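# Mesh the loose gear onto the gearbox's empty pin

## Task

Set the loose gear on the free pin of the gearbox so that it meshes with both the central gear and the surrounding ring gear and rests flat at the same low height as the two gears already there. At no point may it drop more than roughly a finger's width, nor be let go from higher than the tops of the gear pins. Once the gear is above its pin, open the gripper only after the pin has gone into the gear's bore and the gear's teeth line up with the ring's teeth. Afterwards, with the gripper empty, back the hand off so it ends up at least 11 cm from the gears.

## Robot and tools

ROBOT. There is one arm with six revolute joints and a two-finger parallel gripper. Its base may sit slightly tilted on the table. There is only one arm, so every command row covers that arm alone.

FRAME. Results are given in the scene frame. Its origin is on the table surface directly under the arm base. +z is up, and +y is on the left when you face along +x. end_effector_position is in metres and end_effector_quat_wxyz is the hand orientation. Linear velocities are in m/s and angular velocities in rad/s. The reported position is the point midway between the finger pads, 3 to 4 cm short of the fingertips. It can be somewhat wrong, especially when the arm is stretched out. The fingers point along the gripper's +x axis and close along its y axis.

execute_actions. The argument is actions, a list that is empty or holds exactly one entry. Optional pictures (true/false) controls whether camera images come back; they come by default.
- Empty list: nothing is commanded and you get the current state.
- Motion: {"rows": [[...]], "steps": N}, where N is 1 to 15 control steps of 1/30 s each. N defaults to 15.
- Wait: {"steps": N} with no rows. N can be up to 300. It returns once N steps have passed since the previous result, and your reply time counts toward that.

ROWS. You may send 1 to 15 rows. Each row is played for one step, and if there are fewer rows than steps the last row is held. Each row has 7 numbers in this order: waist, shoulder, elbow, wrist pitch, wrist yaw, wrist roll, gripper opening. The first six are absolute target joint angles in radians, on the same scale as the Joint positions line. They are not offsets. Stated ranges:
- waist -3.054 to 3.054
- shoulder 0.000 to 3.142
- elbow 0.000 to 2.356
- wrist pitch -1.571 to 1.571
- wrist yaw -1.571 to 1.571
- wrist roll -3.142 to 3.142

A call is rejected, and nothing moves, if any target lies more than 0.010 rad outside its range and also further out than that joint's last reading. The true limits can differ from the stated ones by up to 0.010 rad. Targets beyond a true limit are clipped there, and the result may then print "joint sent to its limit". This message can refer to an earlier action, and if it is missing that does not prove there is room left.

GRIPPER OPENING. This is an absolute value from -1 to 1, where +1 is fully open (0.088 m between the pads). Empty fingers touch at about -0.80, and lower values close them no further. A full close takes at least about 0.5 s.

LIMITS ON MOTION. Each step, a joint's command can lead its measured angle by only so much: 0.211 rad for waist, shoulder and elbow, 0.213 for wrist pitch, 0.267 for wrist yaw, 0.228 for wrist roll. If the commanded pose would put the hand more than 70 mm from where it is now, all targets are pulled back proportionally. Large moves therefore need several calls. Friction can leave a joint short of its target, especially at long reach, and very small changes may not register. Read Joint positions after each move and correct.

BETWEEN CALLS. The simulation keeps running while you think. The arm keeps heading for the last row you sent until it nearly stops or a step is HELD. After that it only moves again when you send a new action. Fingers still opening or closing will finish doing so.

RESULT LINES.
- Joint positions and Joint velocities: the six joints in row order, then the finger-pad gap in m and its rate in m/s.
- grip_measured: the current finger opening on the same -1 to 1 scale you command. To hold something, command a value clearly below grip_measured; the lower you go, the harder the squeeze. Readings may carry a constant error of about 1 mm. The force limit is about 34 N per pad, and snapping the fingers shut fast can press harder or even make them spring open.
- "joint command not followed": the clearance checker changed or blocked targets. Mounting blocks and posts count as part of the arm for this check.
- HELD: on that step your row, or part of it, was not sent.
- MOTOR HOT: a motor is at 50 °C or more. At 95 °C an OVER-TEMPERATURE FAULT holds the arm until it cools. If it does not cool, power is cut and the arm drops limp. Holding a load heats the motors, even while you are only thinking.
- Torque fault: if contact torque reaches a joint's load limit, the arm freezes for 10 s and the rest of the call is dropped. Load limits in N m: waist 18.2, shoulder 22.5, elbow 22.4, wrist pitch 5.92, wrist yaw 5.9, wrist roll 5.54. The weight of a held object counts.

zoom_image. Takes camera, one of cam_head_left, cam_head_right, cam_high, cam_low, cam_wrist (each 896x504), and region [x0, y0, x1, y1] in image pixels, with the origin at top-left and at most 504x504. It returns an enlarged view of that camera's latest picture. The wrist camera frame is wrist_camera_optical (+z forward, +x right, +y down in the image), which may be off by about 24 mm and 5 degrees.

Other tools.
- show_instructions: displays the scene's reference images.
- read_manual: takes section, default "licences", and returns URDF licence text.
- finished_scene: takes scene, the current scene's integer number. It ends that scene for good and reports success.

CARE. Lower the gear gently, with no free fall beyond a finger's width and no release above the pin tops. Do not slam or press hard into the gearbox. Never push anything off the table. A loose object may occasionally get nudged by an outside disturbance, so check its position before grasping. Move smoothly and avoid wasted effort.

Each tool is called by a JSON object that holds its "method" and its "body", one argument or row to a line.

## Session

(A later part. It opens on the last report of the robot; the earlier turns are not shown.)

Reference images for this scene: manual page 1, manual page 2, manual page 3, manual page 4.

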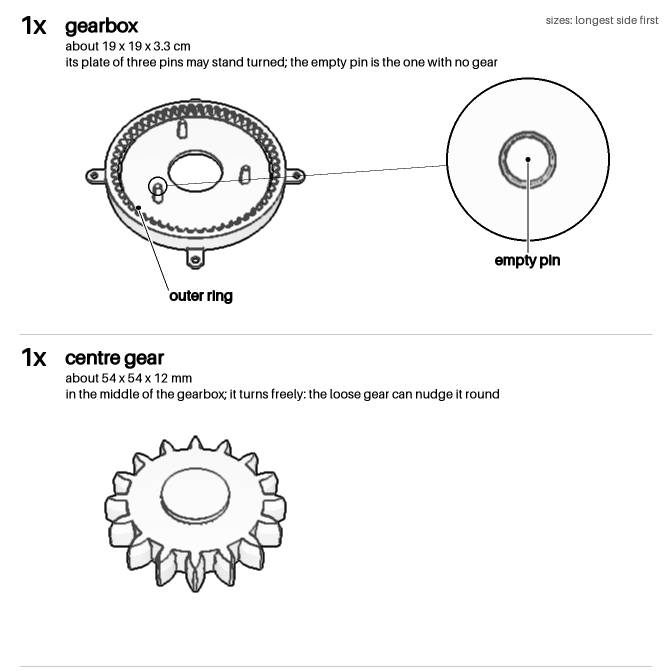

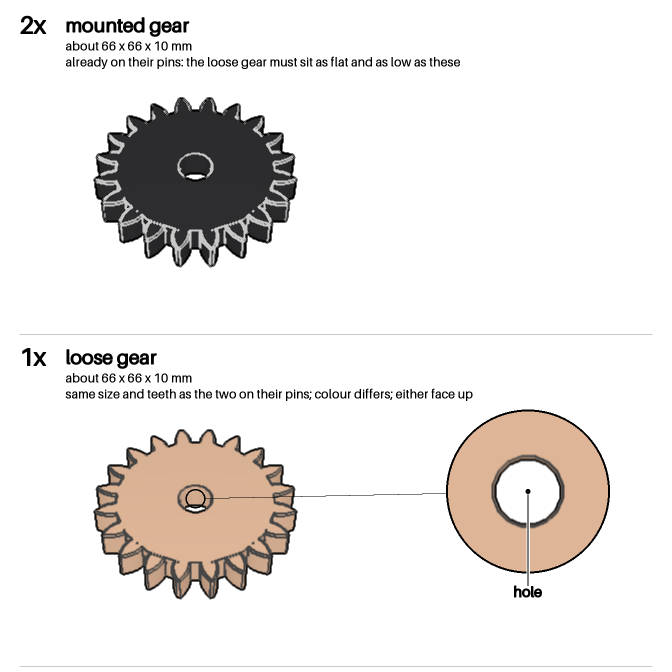

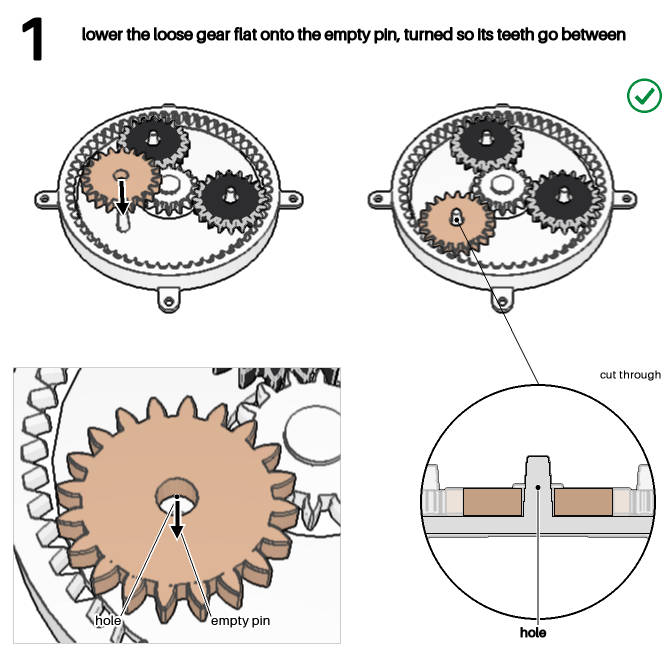

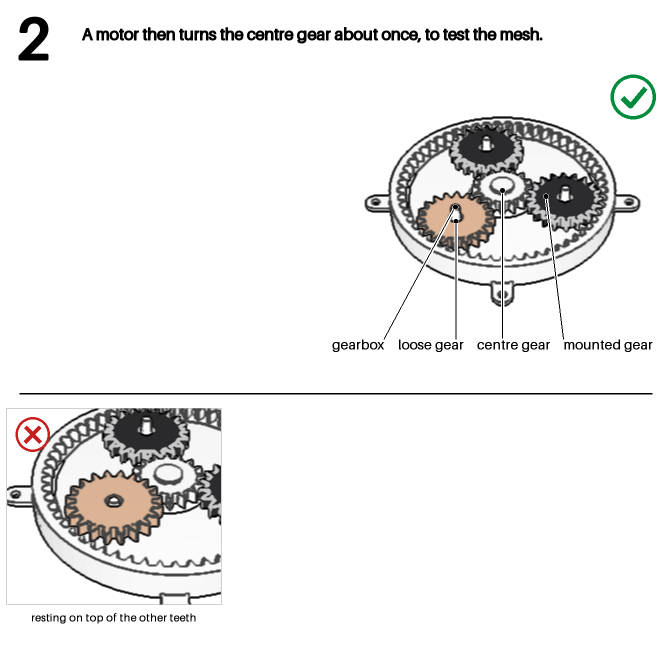

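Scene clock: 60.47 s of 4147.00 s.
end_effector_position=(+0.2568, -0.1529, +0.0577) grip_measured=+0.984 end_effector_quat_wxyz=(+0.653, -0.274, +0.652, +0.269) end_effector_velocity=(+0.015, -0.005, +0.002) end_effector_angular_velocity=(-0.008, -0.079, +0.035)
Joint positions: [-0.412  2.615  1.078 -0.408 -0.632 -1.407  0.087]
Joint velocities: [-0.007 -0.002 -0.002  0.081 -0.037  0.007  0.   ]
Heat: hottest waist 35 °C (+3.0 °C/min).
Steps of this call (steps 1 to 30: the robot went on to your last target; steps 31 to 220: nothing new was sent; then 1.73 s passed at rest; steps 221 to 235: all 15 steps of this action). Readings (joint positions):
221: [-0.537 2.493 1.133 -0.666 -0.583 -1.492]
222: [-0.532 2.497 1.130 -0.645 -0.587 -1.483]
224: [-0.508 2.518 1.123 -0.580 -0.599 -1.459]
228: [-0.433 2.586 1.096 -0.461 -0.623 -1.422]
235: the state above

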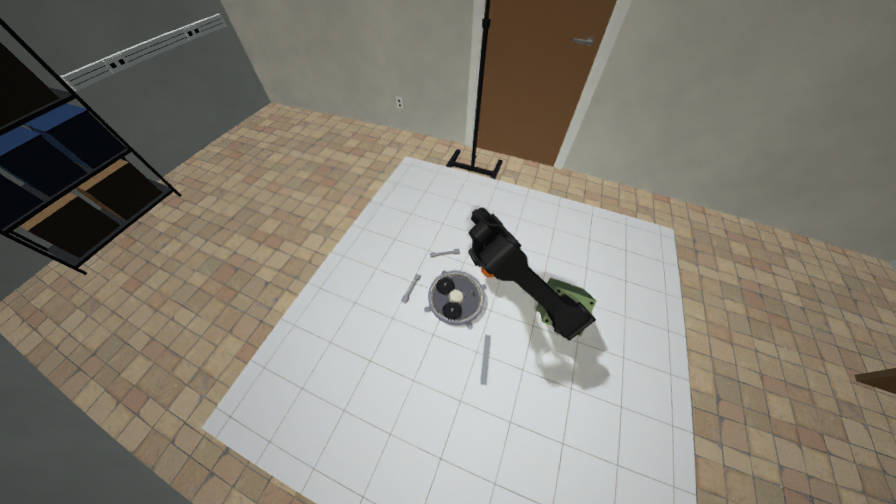

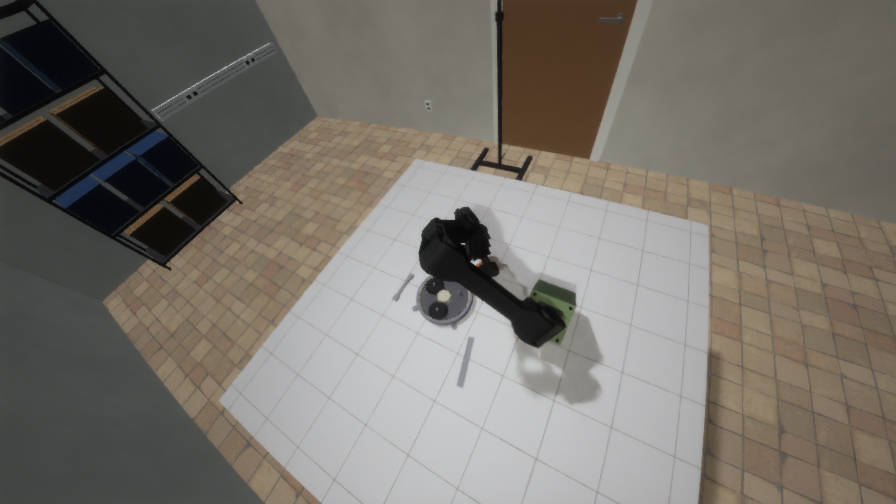

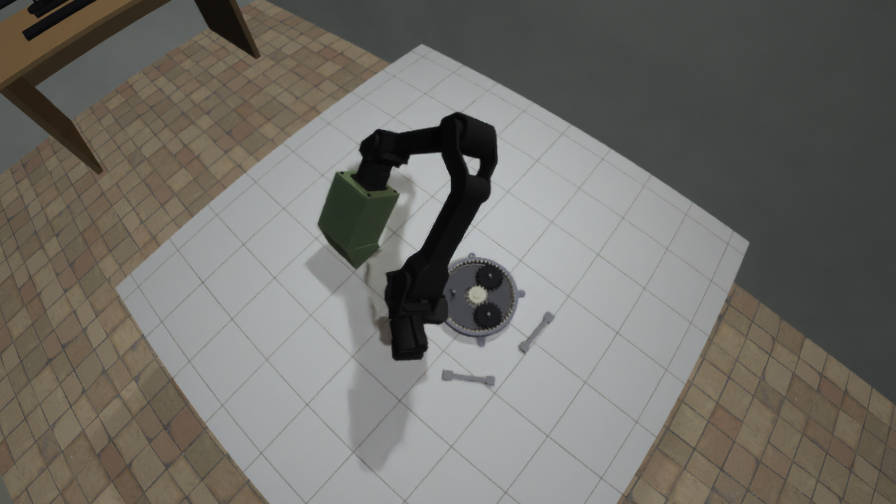

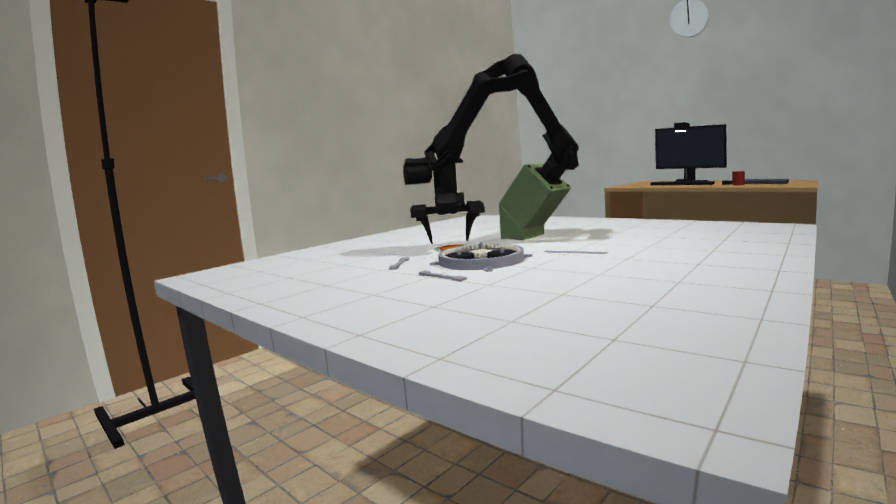

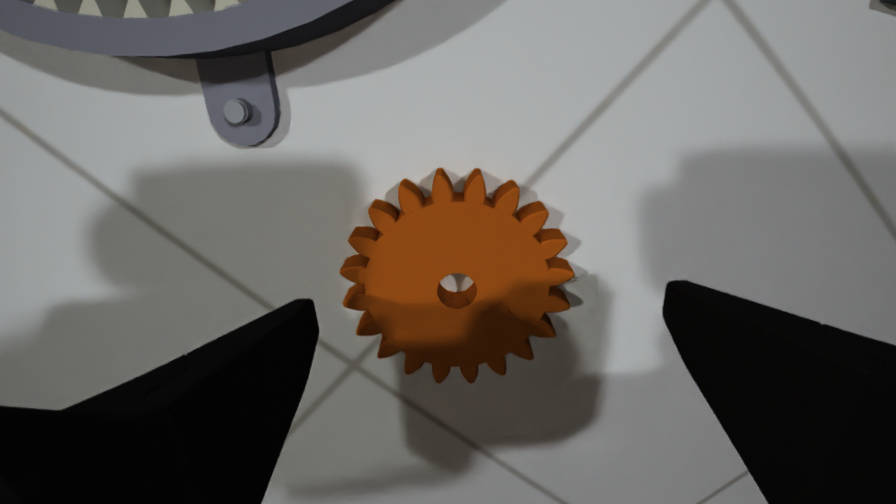

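{"method": "execute_actions", "body": {
  "actions": [
    {"rows":[[-0.40,2.635,1.072,-0.385,-0.64,-1.38,1],[-0.39,2.65,1.068,-0.36,-0.645,-1.37,1],[-0.382,2.66,1.064,-0.345,-0.648,-1.36,1],[-0.378,2.667,1.062,-0.334,-0.649,-1.36,1]],"steps":12}
  ]
}}

Scene clock: 64.90 s of 4147.00 s.
end_effector_position=(+0.2543, -0.1525, +0.0403) grip_measured=+0.984 end_effector_quat_wxyz=(+0.654, -0.270, +0.654, +0.269) end_effector_velocity=(+0.006, -0.001, -0.000) end_effector_angular_velocity=(+0.004, -0.035, +0.010)
Joint positions: [-0.38   2.656  1.066 -0.339 -0.644 -1.366  0.087]
Joint velocities: [-0.002  0.002 -0.002  0.037 -0.022  0.007 -0.   ]
Heat: hottest waist 35 °C (+3.0 °C/min).
Steps of this call (steps 1 to 15: the robot went on to your last target; steps 16 to 121: nothing new was sent; steps 122 to 133: all 12 steps of this action). Readings (joint positions):
122: [-0.411 2.617 1.078 -0.400 -0.633 -1.401]
123: [-0.409 2.619 1.078 -0.392 -0.635 -1.394]
125: [-0.399 2.630 1.077 -0.368 -0.640 -1.382]
129: [-0.381 2.651 1.069 -0.347 -0.643 -1.370]
133: the state above

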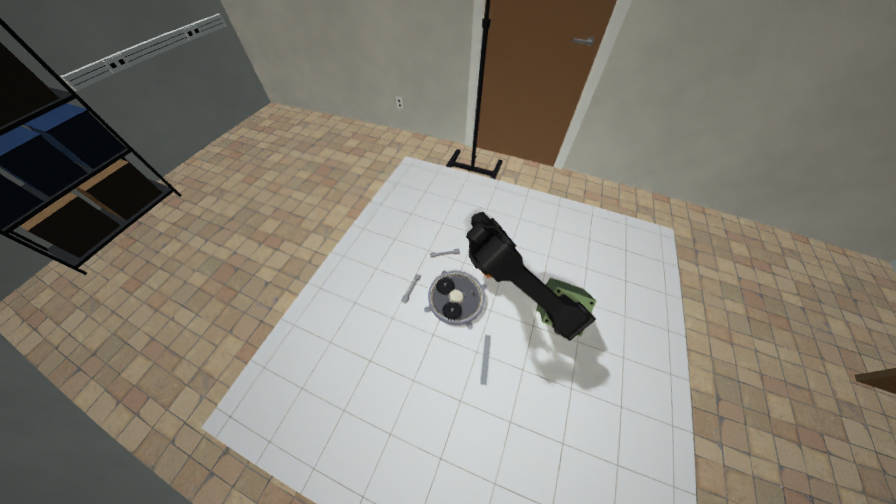

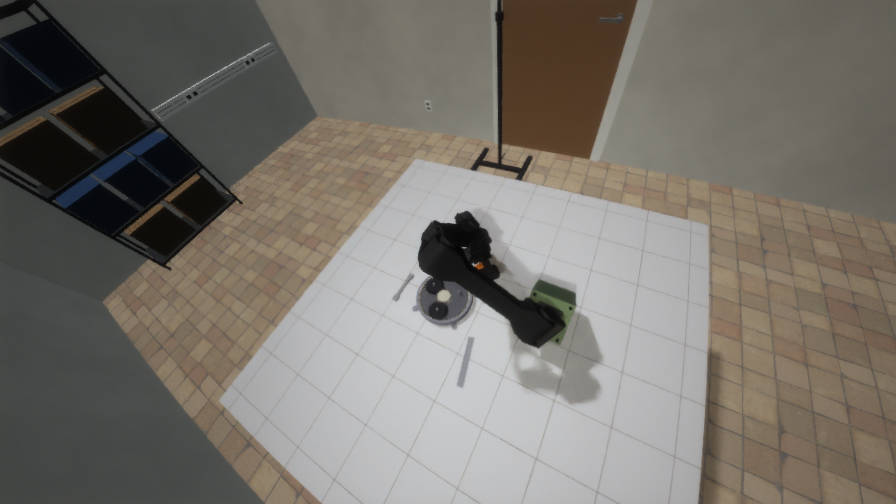

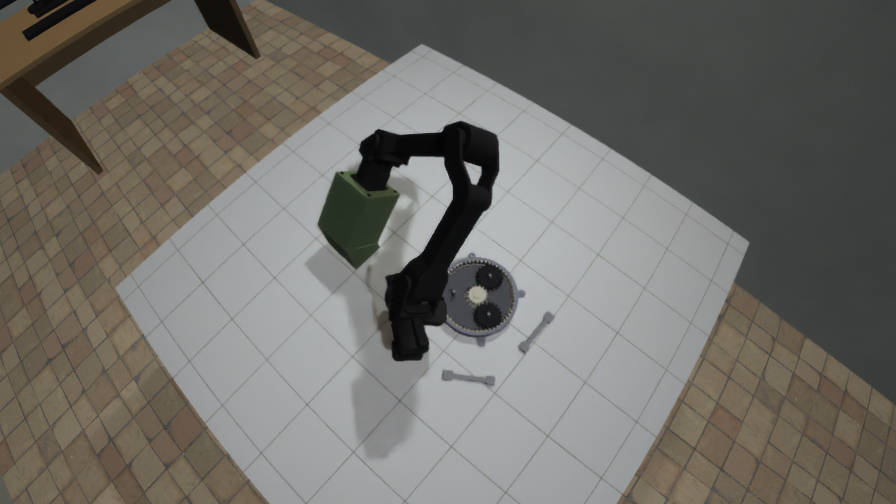

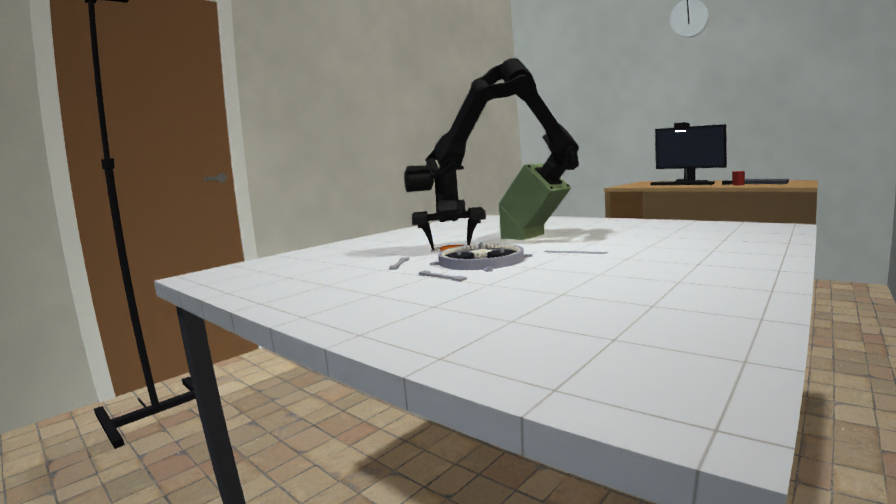

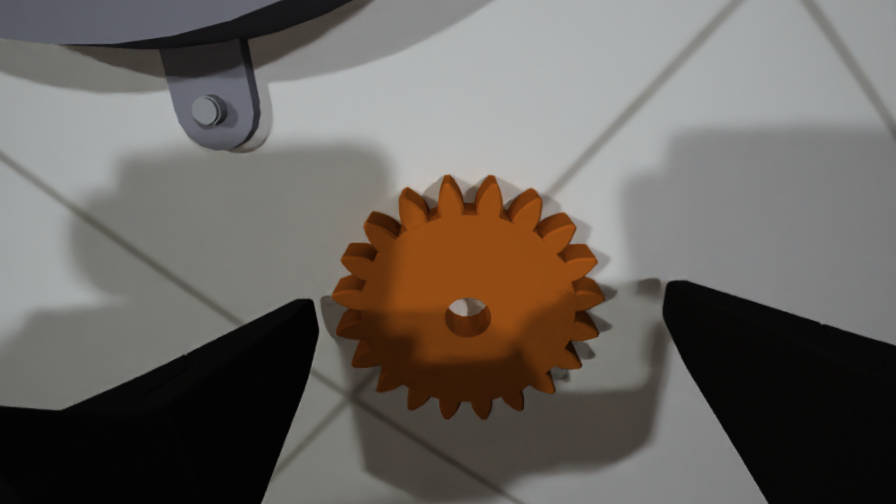

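{"method": "execute_actions", "body": {
  "actions": [
    {"rows":[[-0.378,2.667,1.062,-0.334,-0.649,-1.36,0.85],[-0.378,2.667,1.062,-0.334,-0.649,-1.36,0.76],[-0.378,2.667,1.062,-0.334,-0.649,-1.36,0.7],[-0.378,2.667,1.062,-0.334,-0.649,-1.36,0.65],[-0.378,2.667,1.062,-0.334,-0.649,-1.36,0.6],[-0.378,2.667,1.062,-0.334,-0.649,-1.36,0.55],[-0.378,2.667,1.062,-0.334,-0.649,-1.36,0.5],[-0.378,2.667,1.062,-0.334,-0.649,-1.36,0.45],[-0.378,2.667,1.062,-0.334,-0.649,-1.36,0.4],[-0.378,2.667,1.062,-0.334,-0.649,-1.36,0.33],[-0.378,2.667,1.062,-0.334,-0.649,-1.36,0.26],[-0.378,2.667,1.062,-0.334,-0.649,-1.36,0.2]],"steps":15}
  ]
}}

Scene clock: 70.47 s of 4147.00 s.
end_effector_position=(+0.2544, -0.1527, +0.0399) grip_measured=+0.512 end_effector_quat_wxyz=(+0.654, -0.270, +0.654, +0.268) end_effector_velocity=(-0.000, -0.000, +0.001) end_effector_angular_velocity=(+0.009, -0.004, -0.003)
Joint positions: [-0.379  2.657  1.066 -0.336 -0.645 -1.364  0.064]
Joint velocities: [-0.007  0.002  0.002 -0.007 -0.007 -0.007 -0.   ]
Heat: hottest waist 36 °C (+4.1 °C/min).
Steps of this call (steps 1 to 15: the robot went on to your last target; steps 16 to 152: nothing new was sent; steps 153 to 167: all 15 steps of this action). Readings (joint positions):
153: [-0.379 2.657 1.066 -0.336 -0.645 -1.364]
154: [-0.379 2.657 1.066 -0.336 -0.645 -1.364]
156: [-0.379 2.657 1.066 -0.336 -0.645 -1.364]
160: [-0.379 2.657 1.066 -0.336 -0.645 -1.364]
167: the state above

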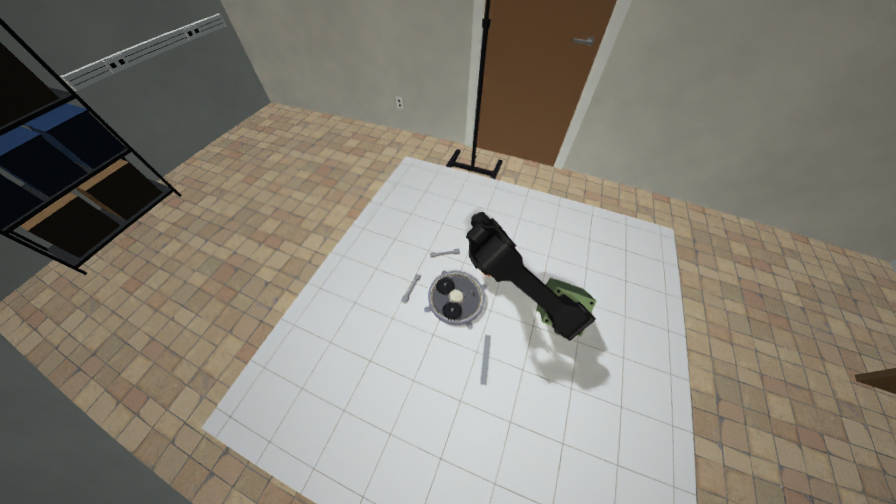

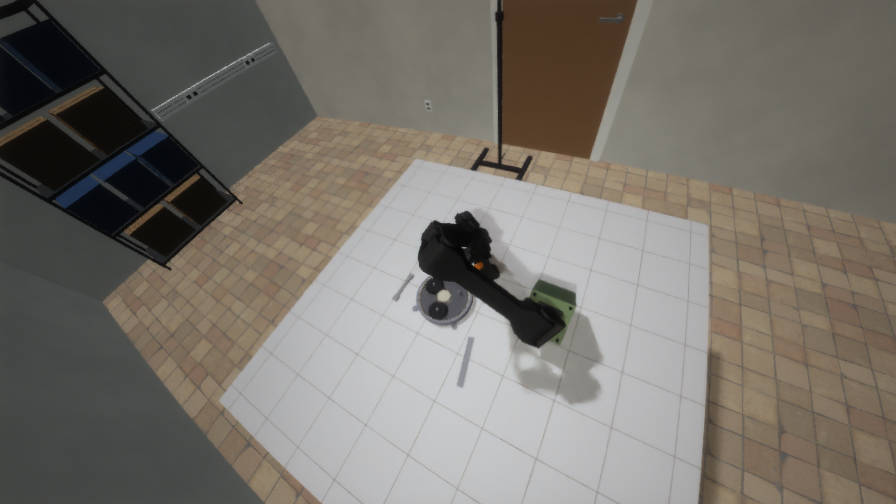

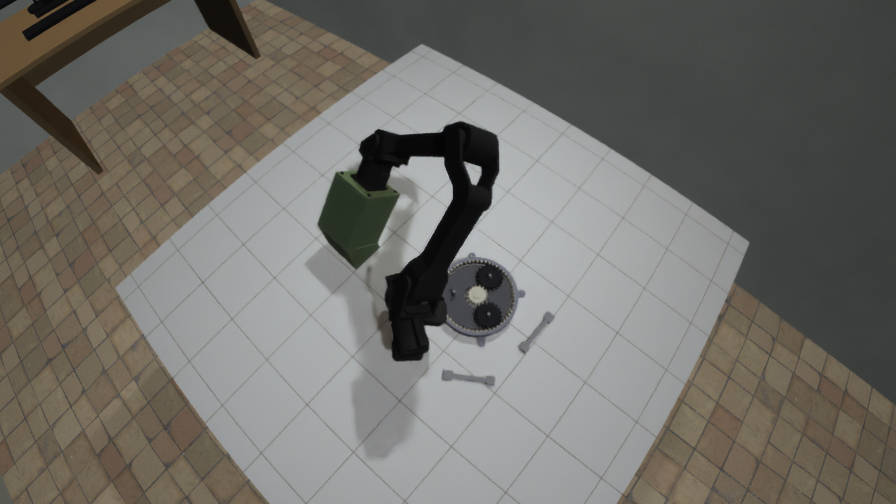

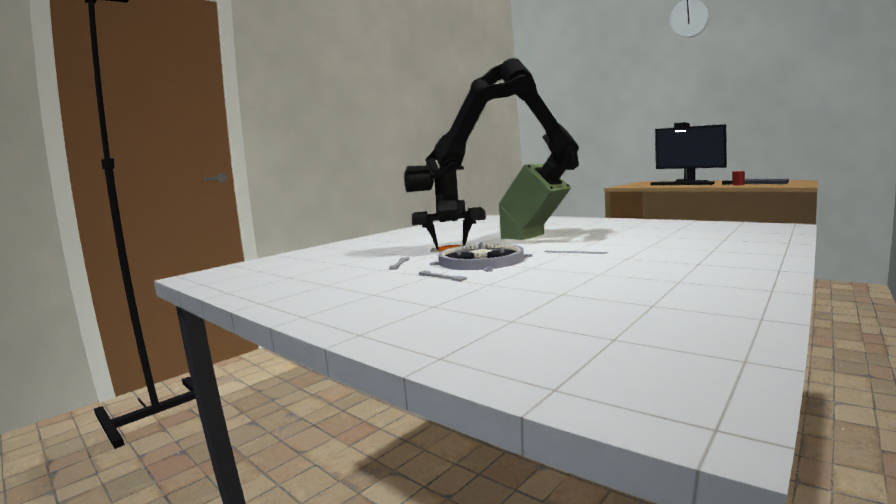

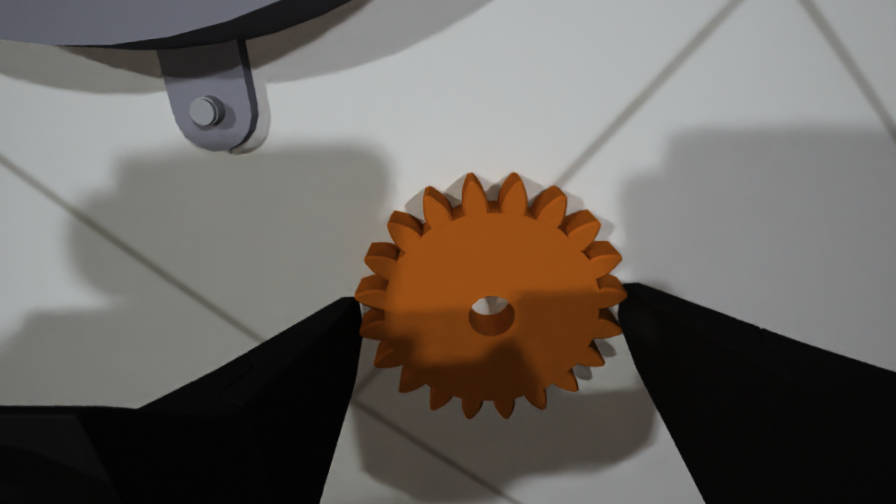

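{"method": "execute_actions", "body": {
  "actions": [
    {"rows":[[-0.39,2.645,1.068,-0.36,-0.644,-1.37,0.2],[-0.41,2.625,1.075,-0.40,-0.637,-1.4,0.2],[-0.44,2.59,1.09,-0.47,-0.625,-1.42,0.2],[-0.465,2.565,1.10,-0.52,-0.615,-1.42,0.2],[-0.49,2.535,1.11,-0.57,-0.605,-1.42,0.2],[-0.515,2.51,1.12,-0.62,-0.595,-1.42,0.2],[-0.538,2.48,1.131,-0.673,-0.586,-1.42,0.2],[-0.538,2.48,1.131,-0.673,-0.586,-1.42,0.2],[-0.49,2.43,1.10,-0.65,-0.60,-1.36,0.2],[-0.43,2.38,1.06,-0.62,-0.62,-1.28,0.2],[-0.37,2.33,1.03,-0.59,-0.64,-1.2,0.2],[-0.31,2.28,0.99,-0.56,-0.66,-1.12,0.2],[-0.25,2.23,0.95,-0.54,-0.68,-1.05,0.2],[-0.2,2.19,0.93,-0.52,-0.70,-0.98,0.2],[-0.175,2.17,0.914,-0.505,-0.706,-0.95,0.2]],"steps":15}
  ]
}}

{"method": "execute_actions", "body": {
  "actions": [
    {"steps":15}
  ]
}}

Scene clock: 80.00 s of 4147.00 s.
end_effector_position=(+0.2825, -0.0837, +0.1081) grip_measured=+0.511 end_effector_quat_wxyz=(+0.677, -0.235, +0.664, +0.215) end_effector_velocity=(+0.102, +0.505, -0.115) end_effector_angular_velocity=(+0.084, +0.115, +0.102)
Joint positions: [-0.321  2.3    1.005 -0.551 -0.66  -1.137  0.064]
Joint velocities: [ 1.502 -1.16  -0.706  0.491 -0.432  1.619 -0.   ]
Heat: hottest waist 36 °C (+4.0 °C/min).
Steps of this call (steps 1 to 15: the robot went on to your last target; steps 16 to 271: nothing new was sent; steps 272 to 286: all 15 steps of this action). Readings (joint positions):
272: [-0.380 2.659 1.065 -0.336 -0.646 -1.364]
273: [-0.381 2.657 1.066 -0.348 -0.646 -1.367]
275: [-0.398 2.642 1.070 -0.412 -0.639 -1.387]
279: [-0.480 2.560 1.096 -0.570 -0.608 -1.407]
286: the state above

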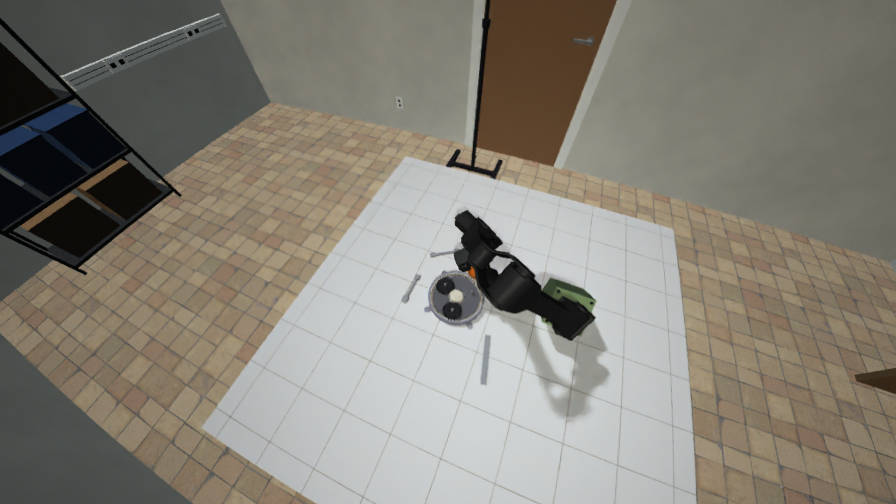

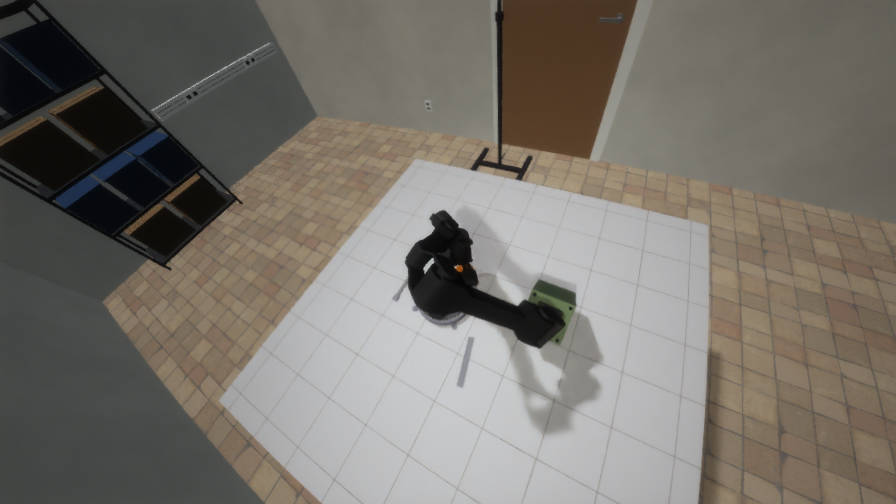

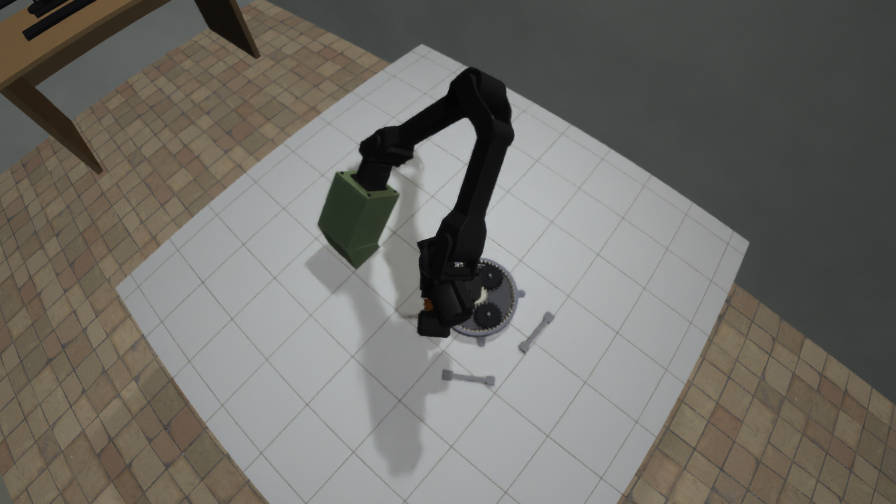

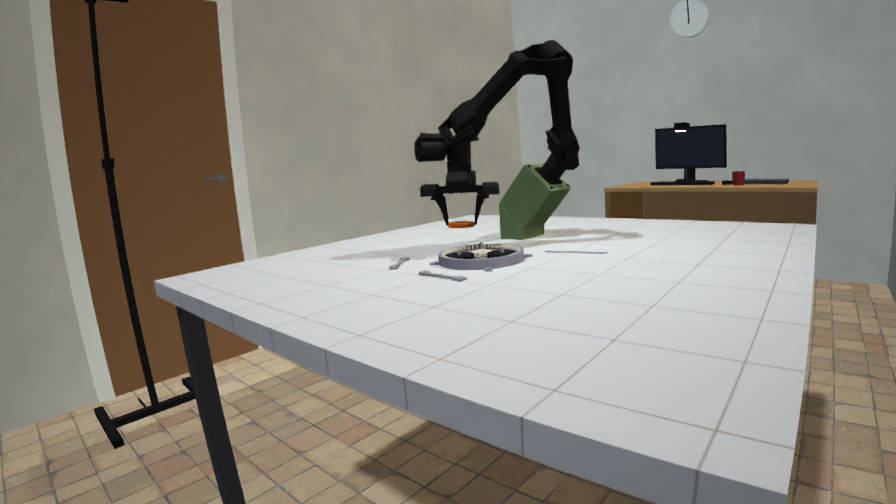

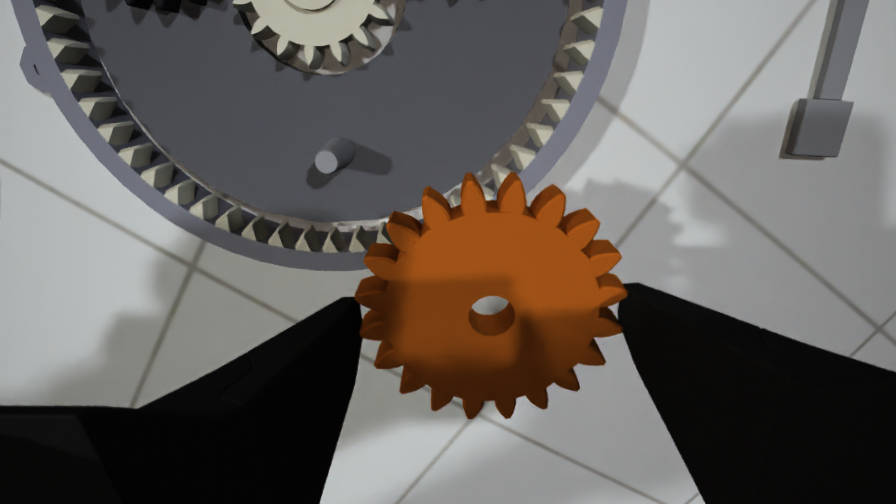

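Scene clock: 80.50 s of 4147.00 s.
end_effector_position=(+0.2817, -0.0331, +0.0949) grip_measured=+0.511 end_effector_quat_wxyz=(+0.674, -0.218, +0.672, +0.216) end_effector_velocity=(-0.004, +0.006, -0.001) end_effector_angular_velocity=(+0.009, +0.011, -0.018)
Joint positions: [-0.177  2.184  0.921 -0.507 -0.702 -0.957  0.064]
Joint velocities: [ 0.012 -0.012 -0.012 -0.007 -0.007  0.022 -0.   ]
Heat: hottest waist 36 °C (+4.1 °C/min).
Steps of this call (steps 1 to 15: the robot went on to your last target). Readings (joint positions):
1: [-0.274 2.266 0.985 -0.540 -0.674 -1.091]
2: [-0.235 2.240 0.968 -0.534 -0.685 -1.056]
4: [-0.192 2.209 0.947 -0.521 -0.695 -1.011]
8: [-0.180 2.193 0.926 -0.512 -0.698 -0.971]
15: the state above

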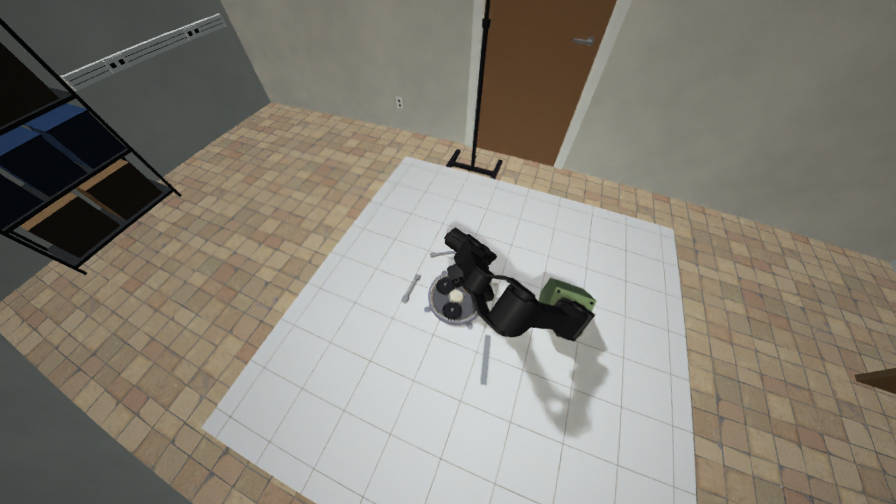

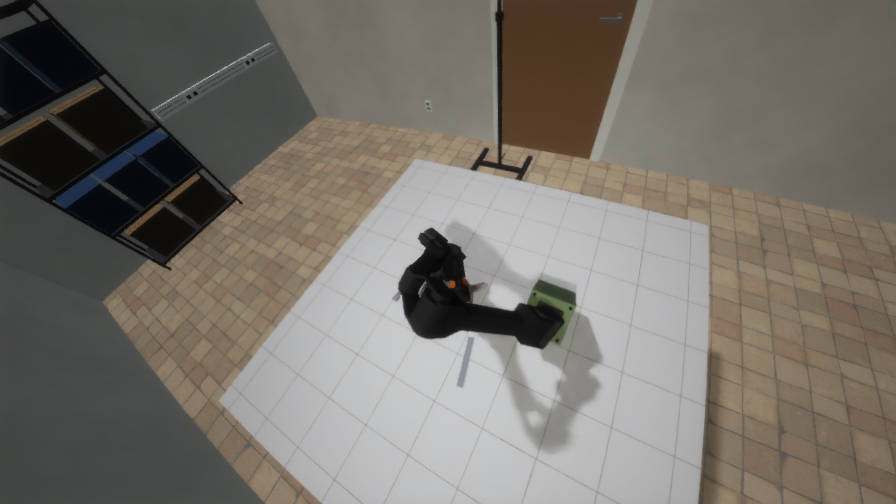

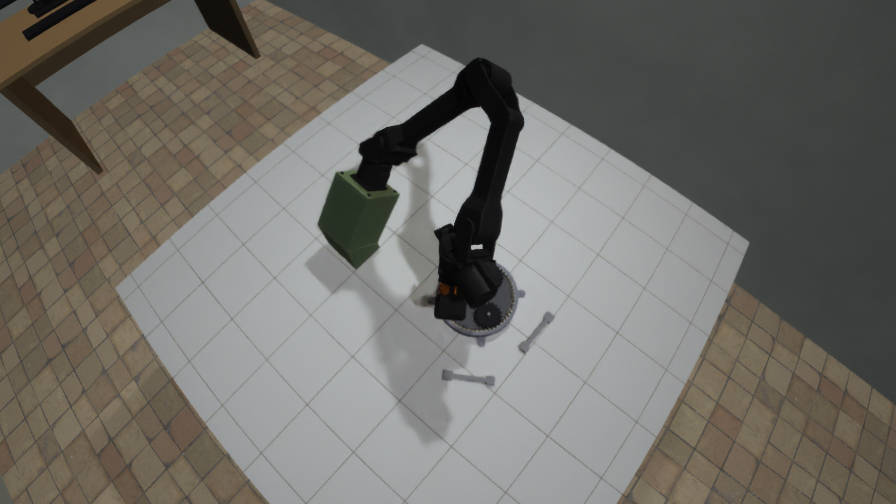

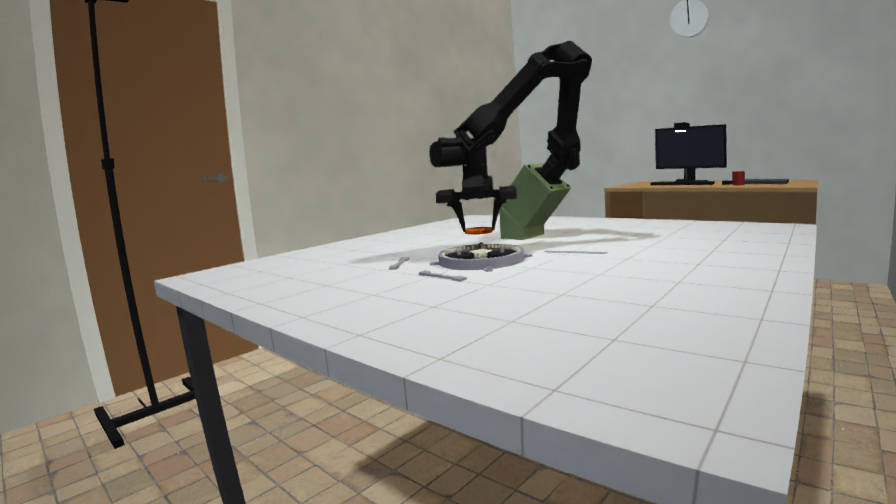

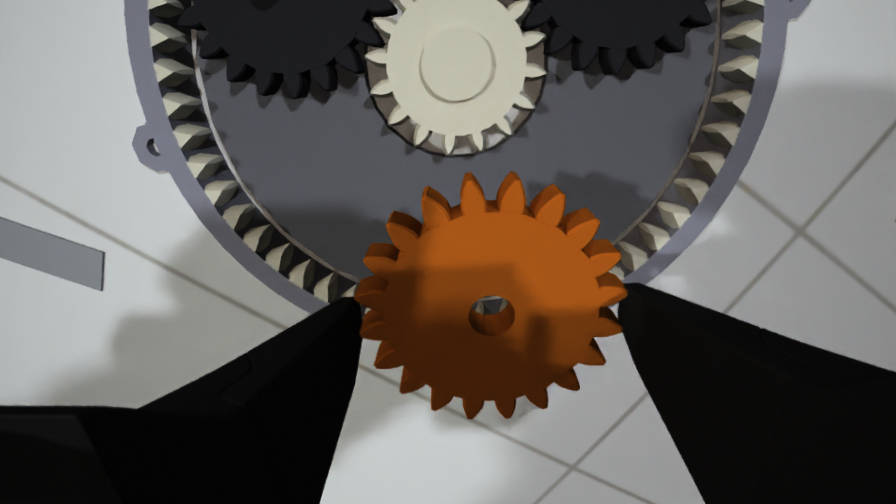

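{"method": "execute_actions", "body": {
  "actions": [
    {"rows":[[-0.165,2.19,0.915,-0.49,-0.708,-0.94,0.2],[-0.155,2.20,0.913,-0.47,-0.71,-0.93,0.2],[-0.145,2.212,0.911,-0.45,-0.712,-0.915,0.2],[-0.137,2.222,0.909,-0.43,-0.714,-0.905,0.2]],"steps":12}
  ]
}}

{"method": "zoom_image", "body": {
  "camera": "cam_wrist",
  "region": [400,230,600,430]
}}

Scene clock: 90.97 s of 4147.00 s.
end_effector_position=(+0.2851, -0.0313, +0.0808) grip_measured=+0.509 end_effector_quat_wxyz=(+0.674, -0.220, +0.671, +0.218) end_effector_velocity=(+0.007, -0.002, -0.002) end_effector_angular_velocity=(+0.013, -0.034, +0.000)
Joint positions: [-0.138  2.212  0.914 -0.436 -0.71  -0.912  0.064]
Joint velocities: [-0.002  0.012 -0.002  0.051 -0.022  0.022  0.   ]
Heat: hottest waist 37 °C (+4.0 °C/min).
Steps of this call (steps 1 to 15: the robot went on to your last target; steps 16 to 302: nothing new was sent; steps 303 to 314: all 12 steps of this action). Readings (joint positions):
303: [-0.174 2.182 0.919 -0.504 -0.703 -0.952]
304: [-0.172 2.182 0.919 -0.498 -0.703 -0.949]
306: [-0.161 2.188 0.918 -0.473 -0.706 -0.934]
310: [-0.141 2.206 0.916 -0.445 -0.709 -0.917]
314: the state above

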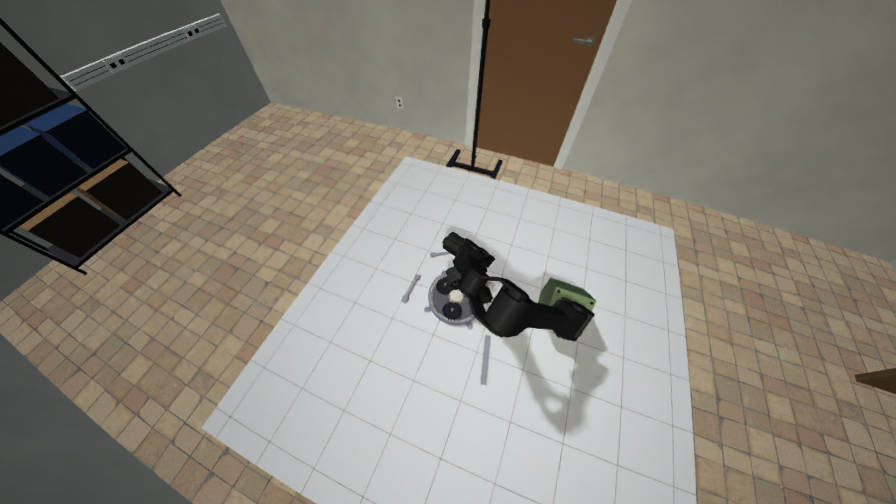

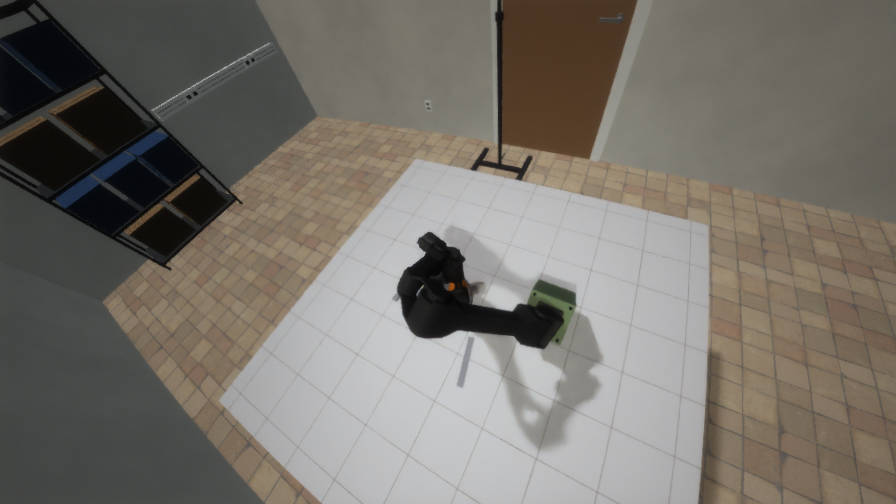

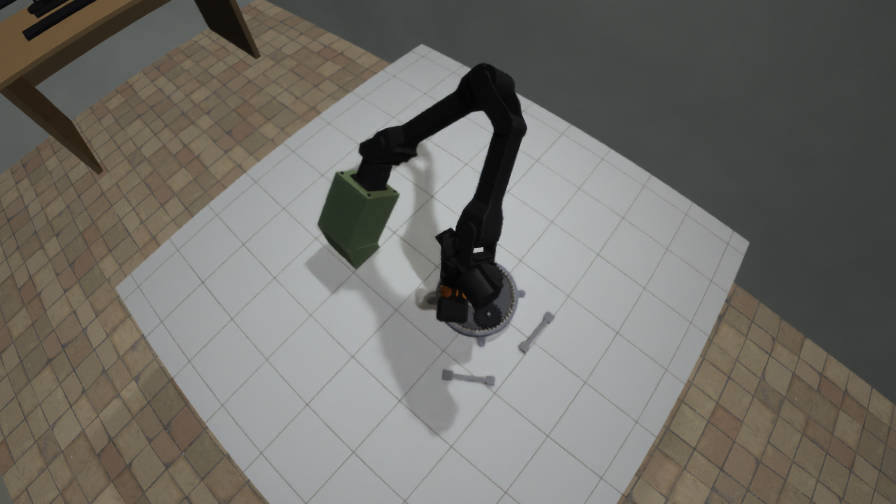

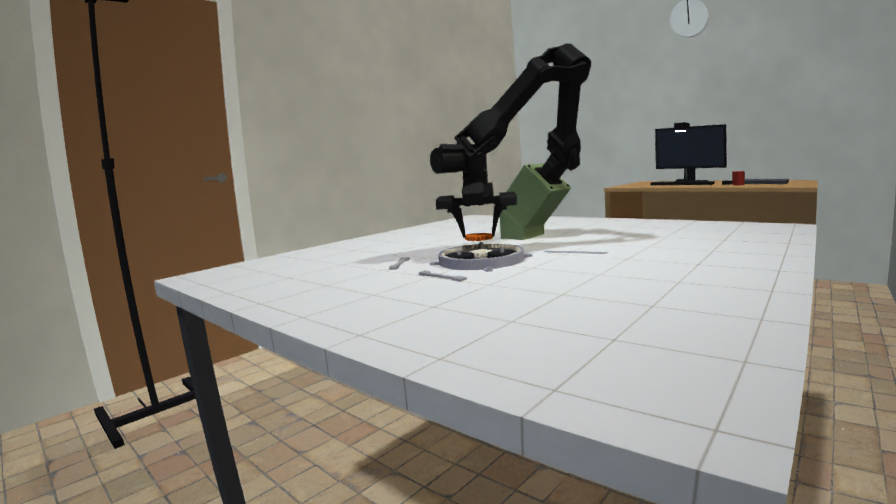

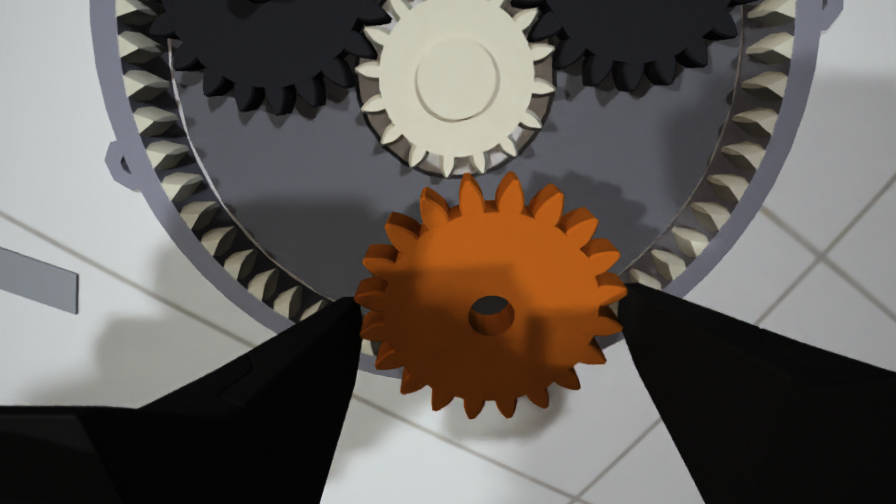

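Region (400, 230, 600, 430) of cam_wrist's 896x504 image, scaled by 2.520, with more detail than that image has.

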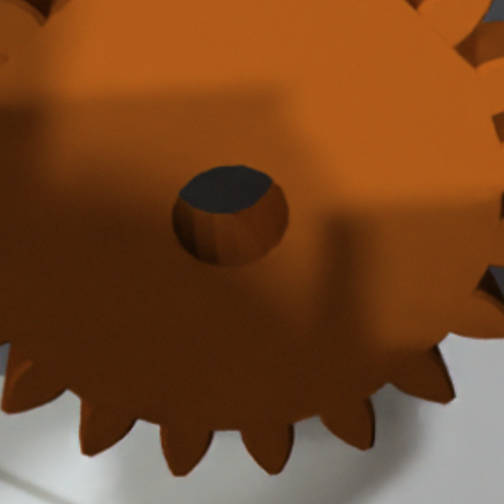

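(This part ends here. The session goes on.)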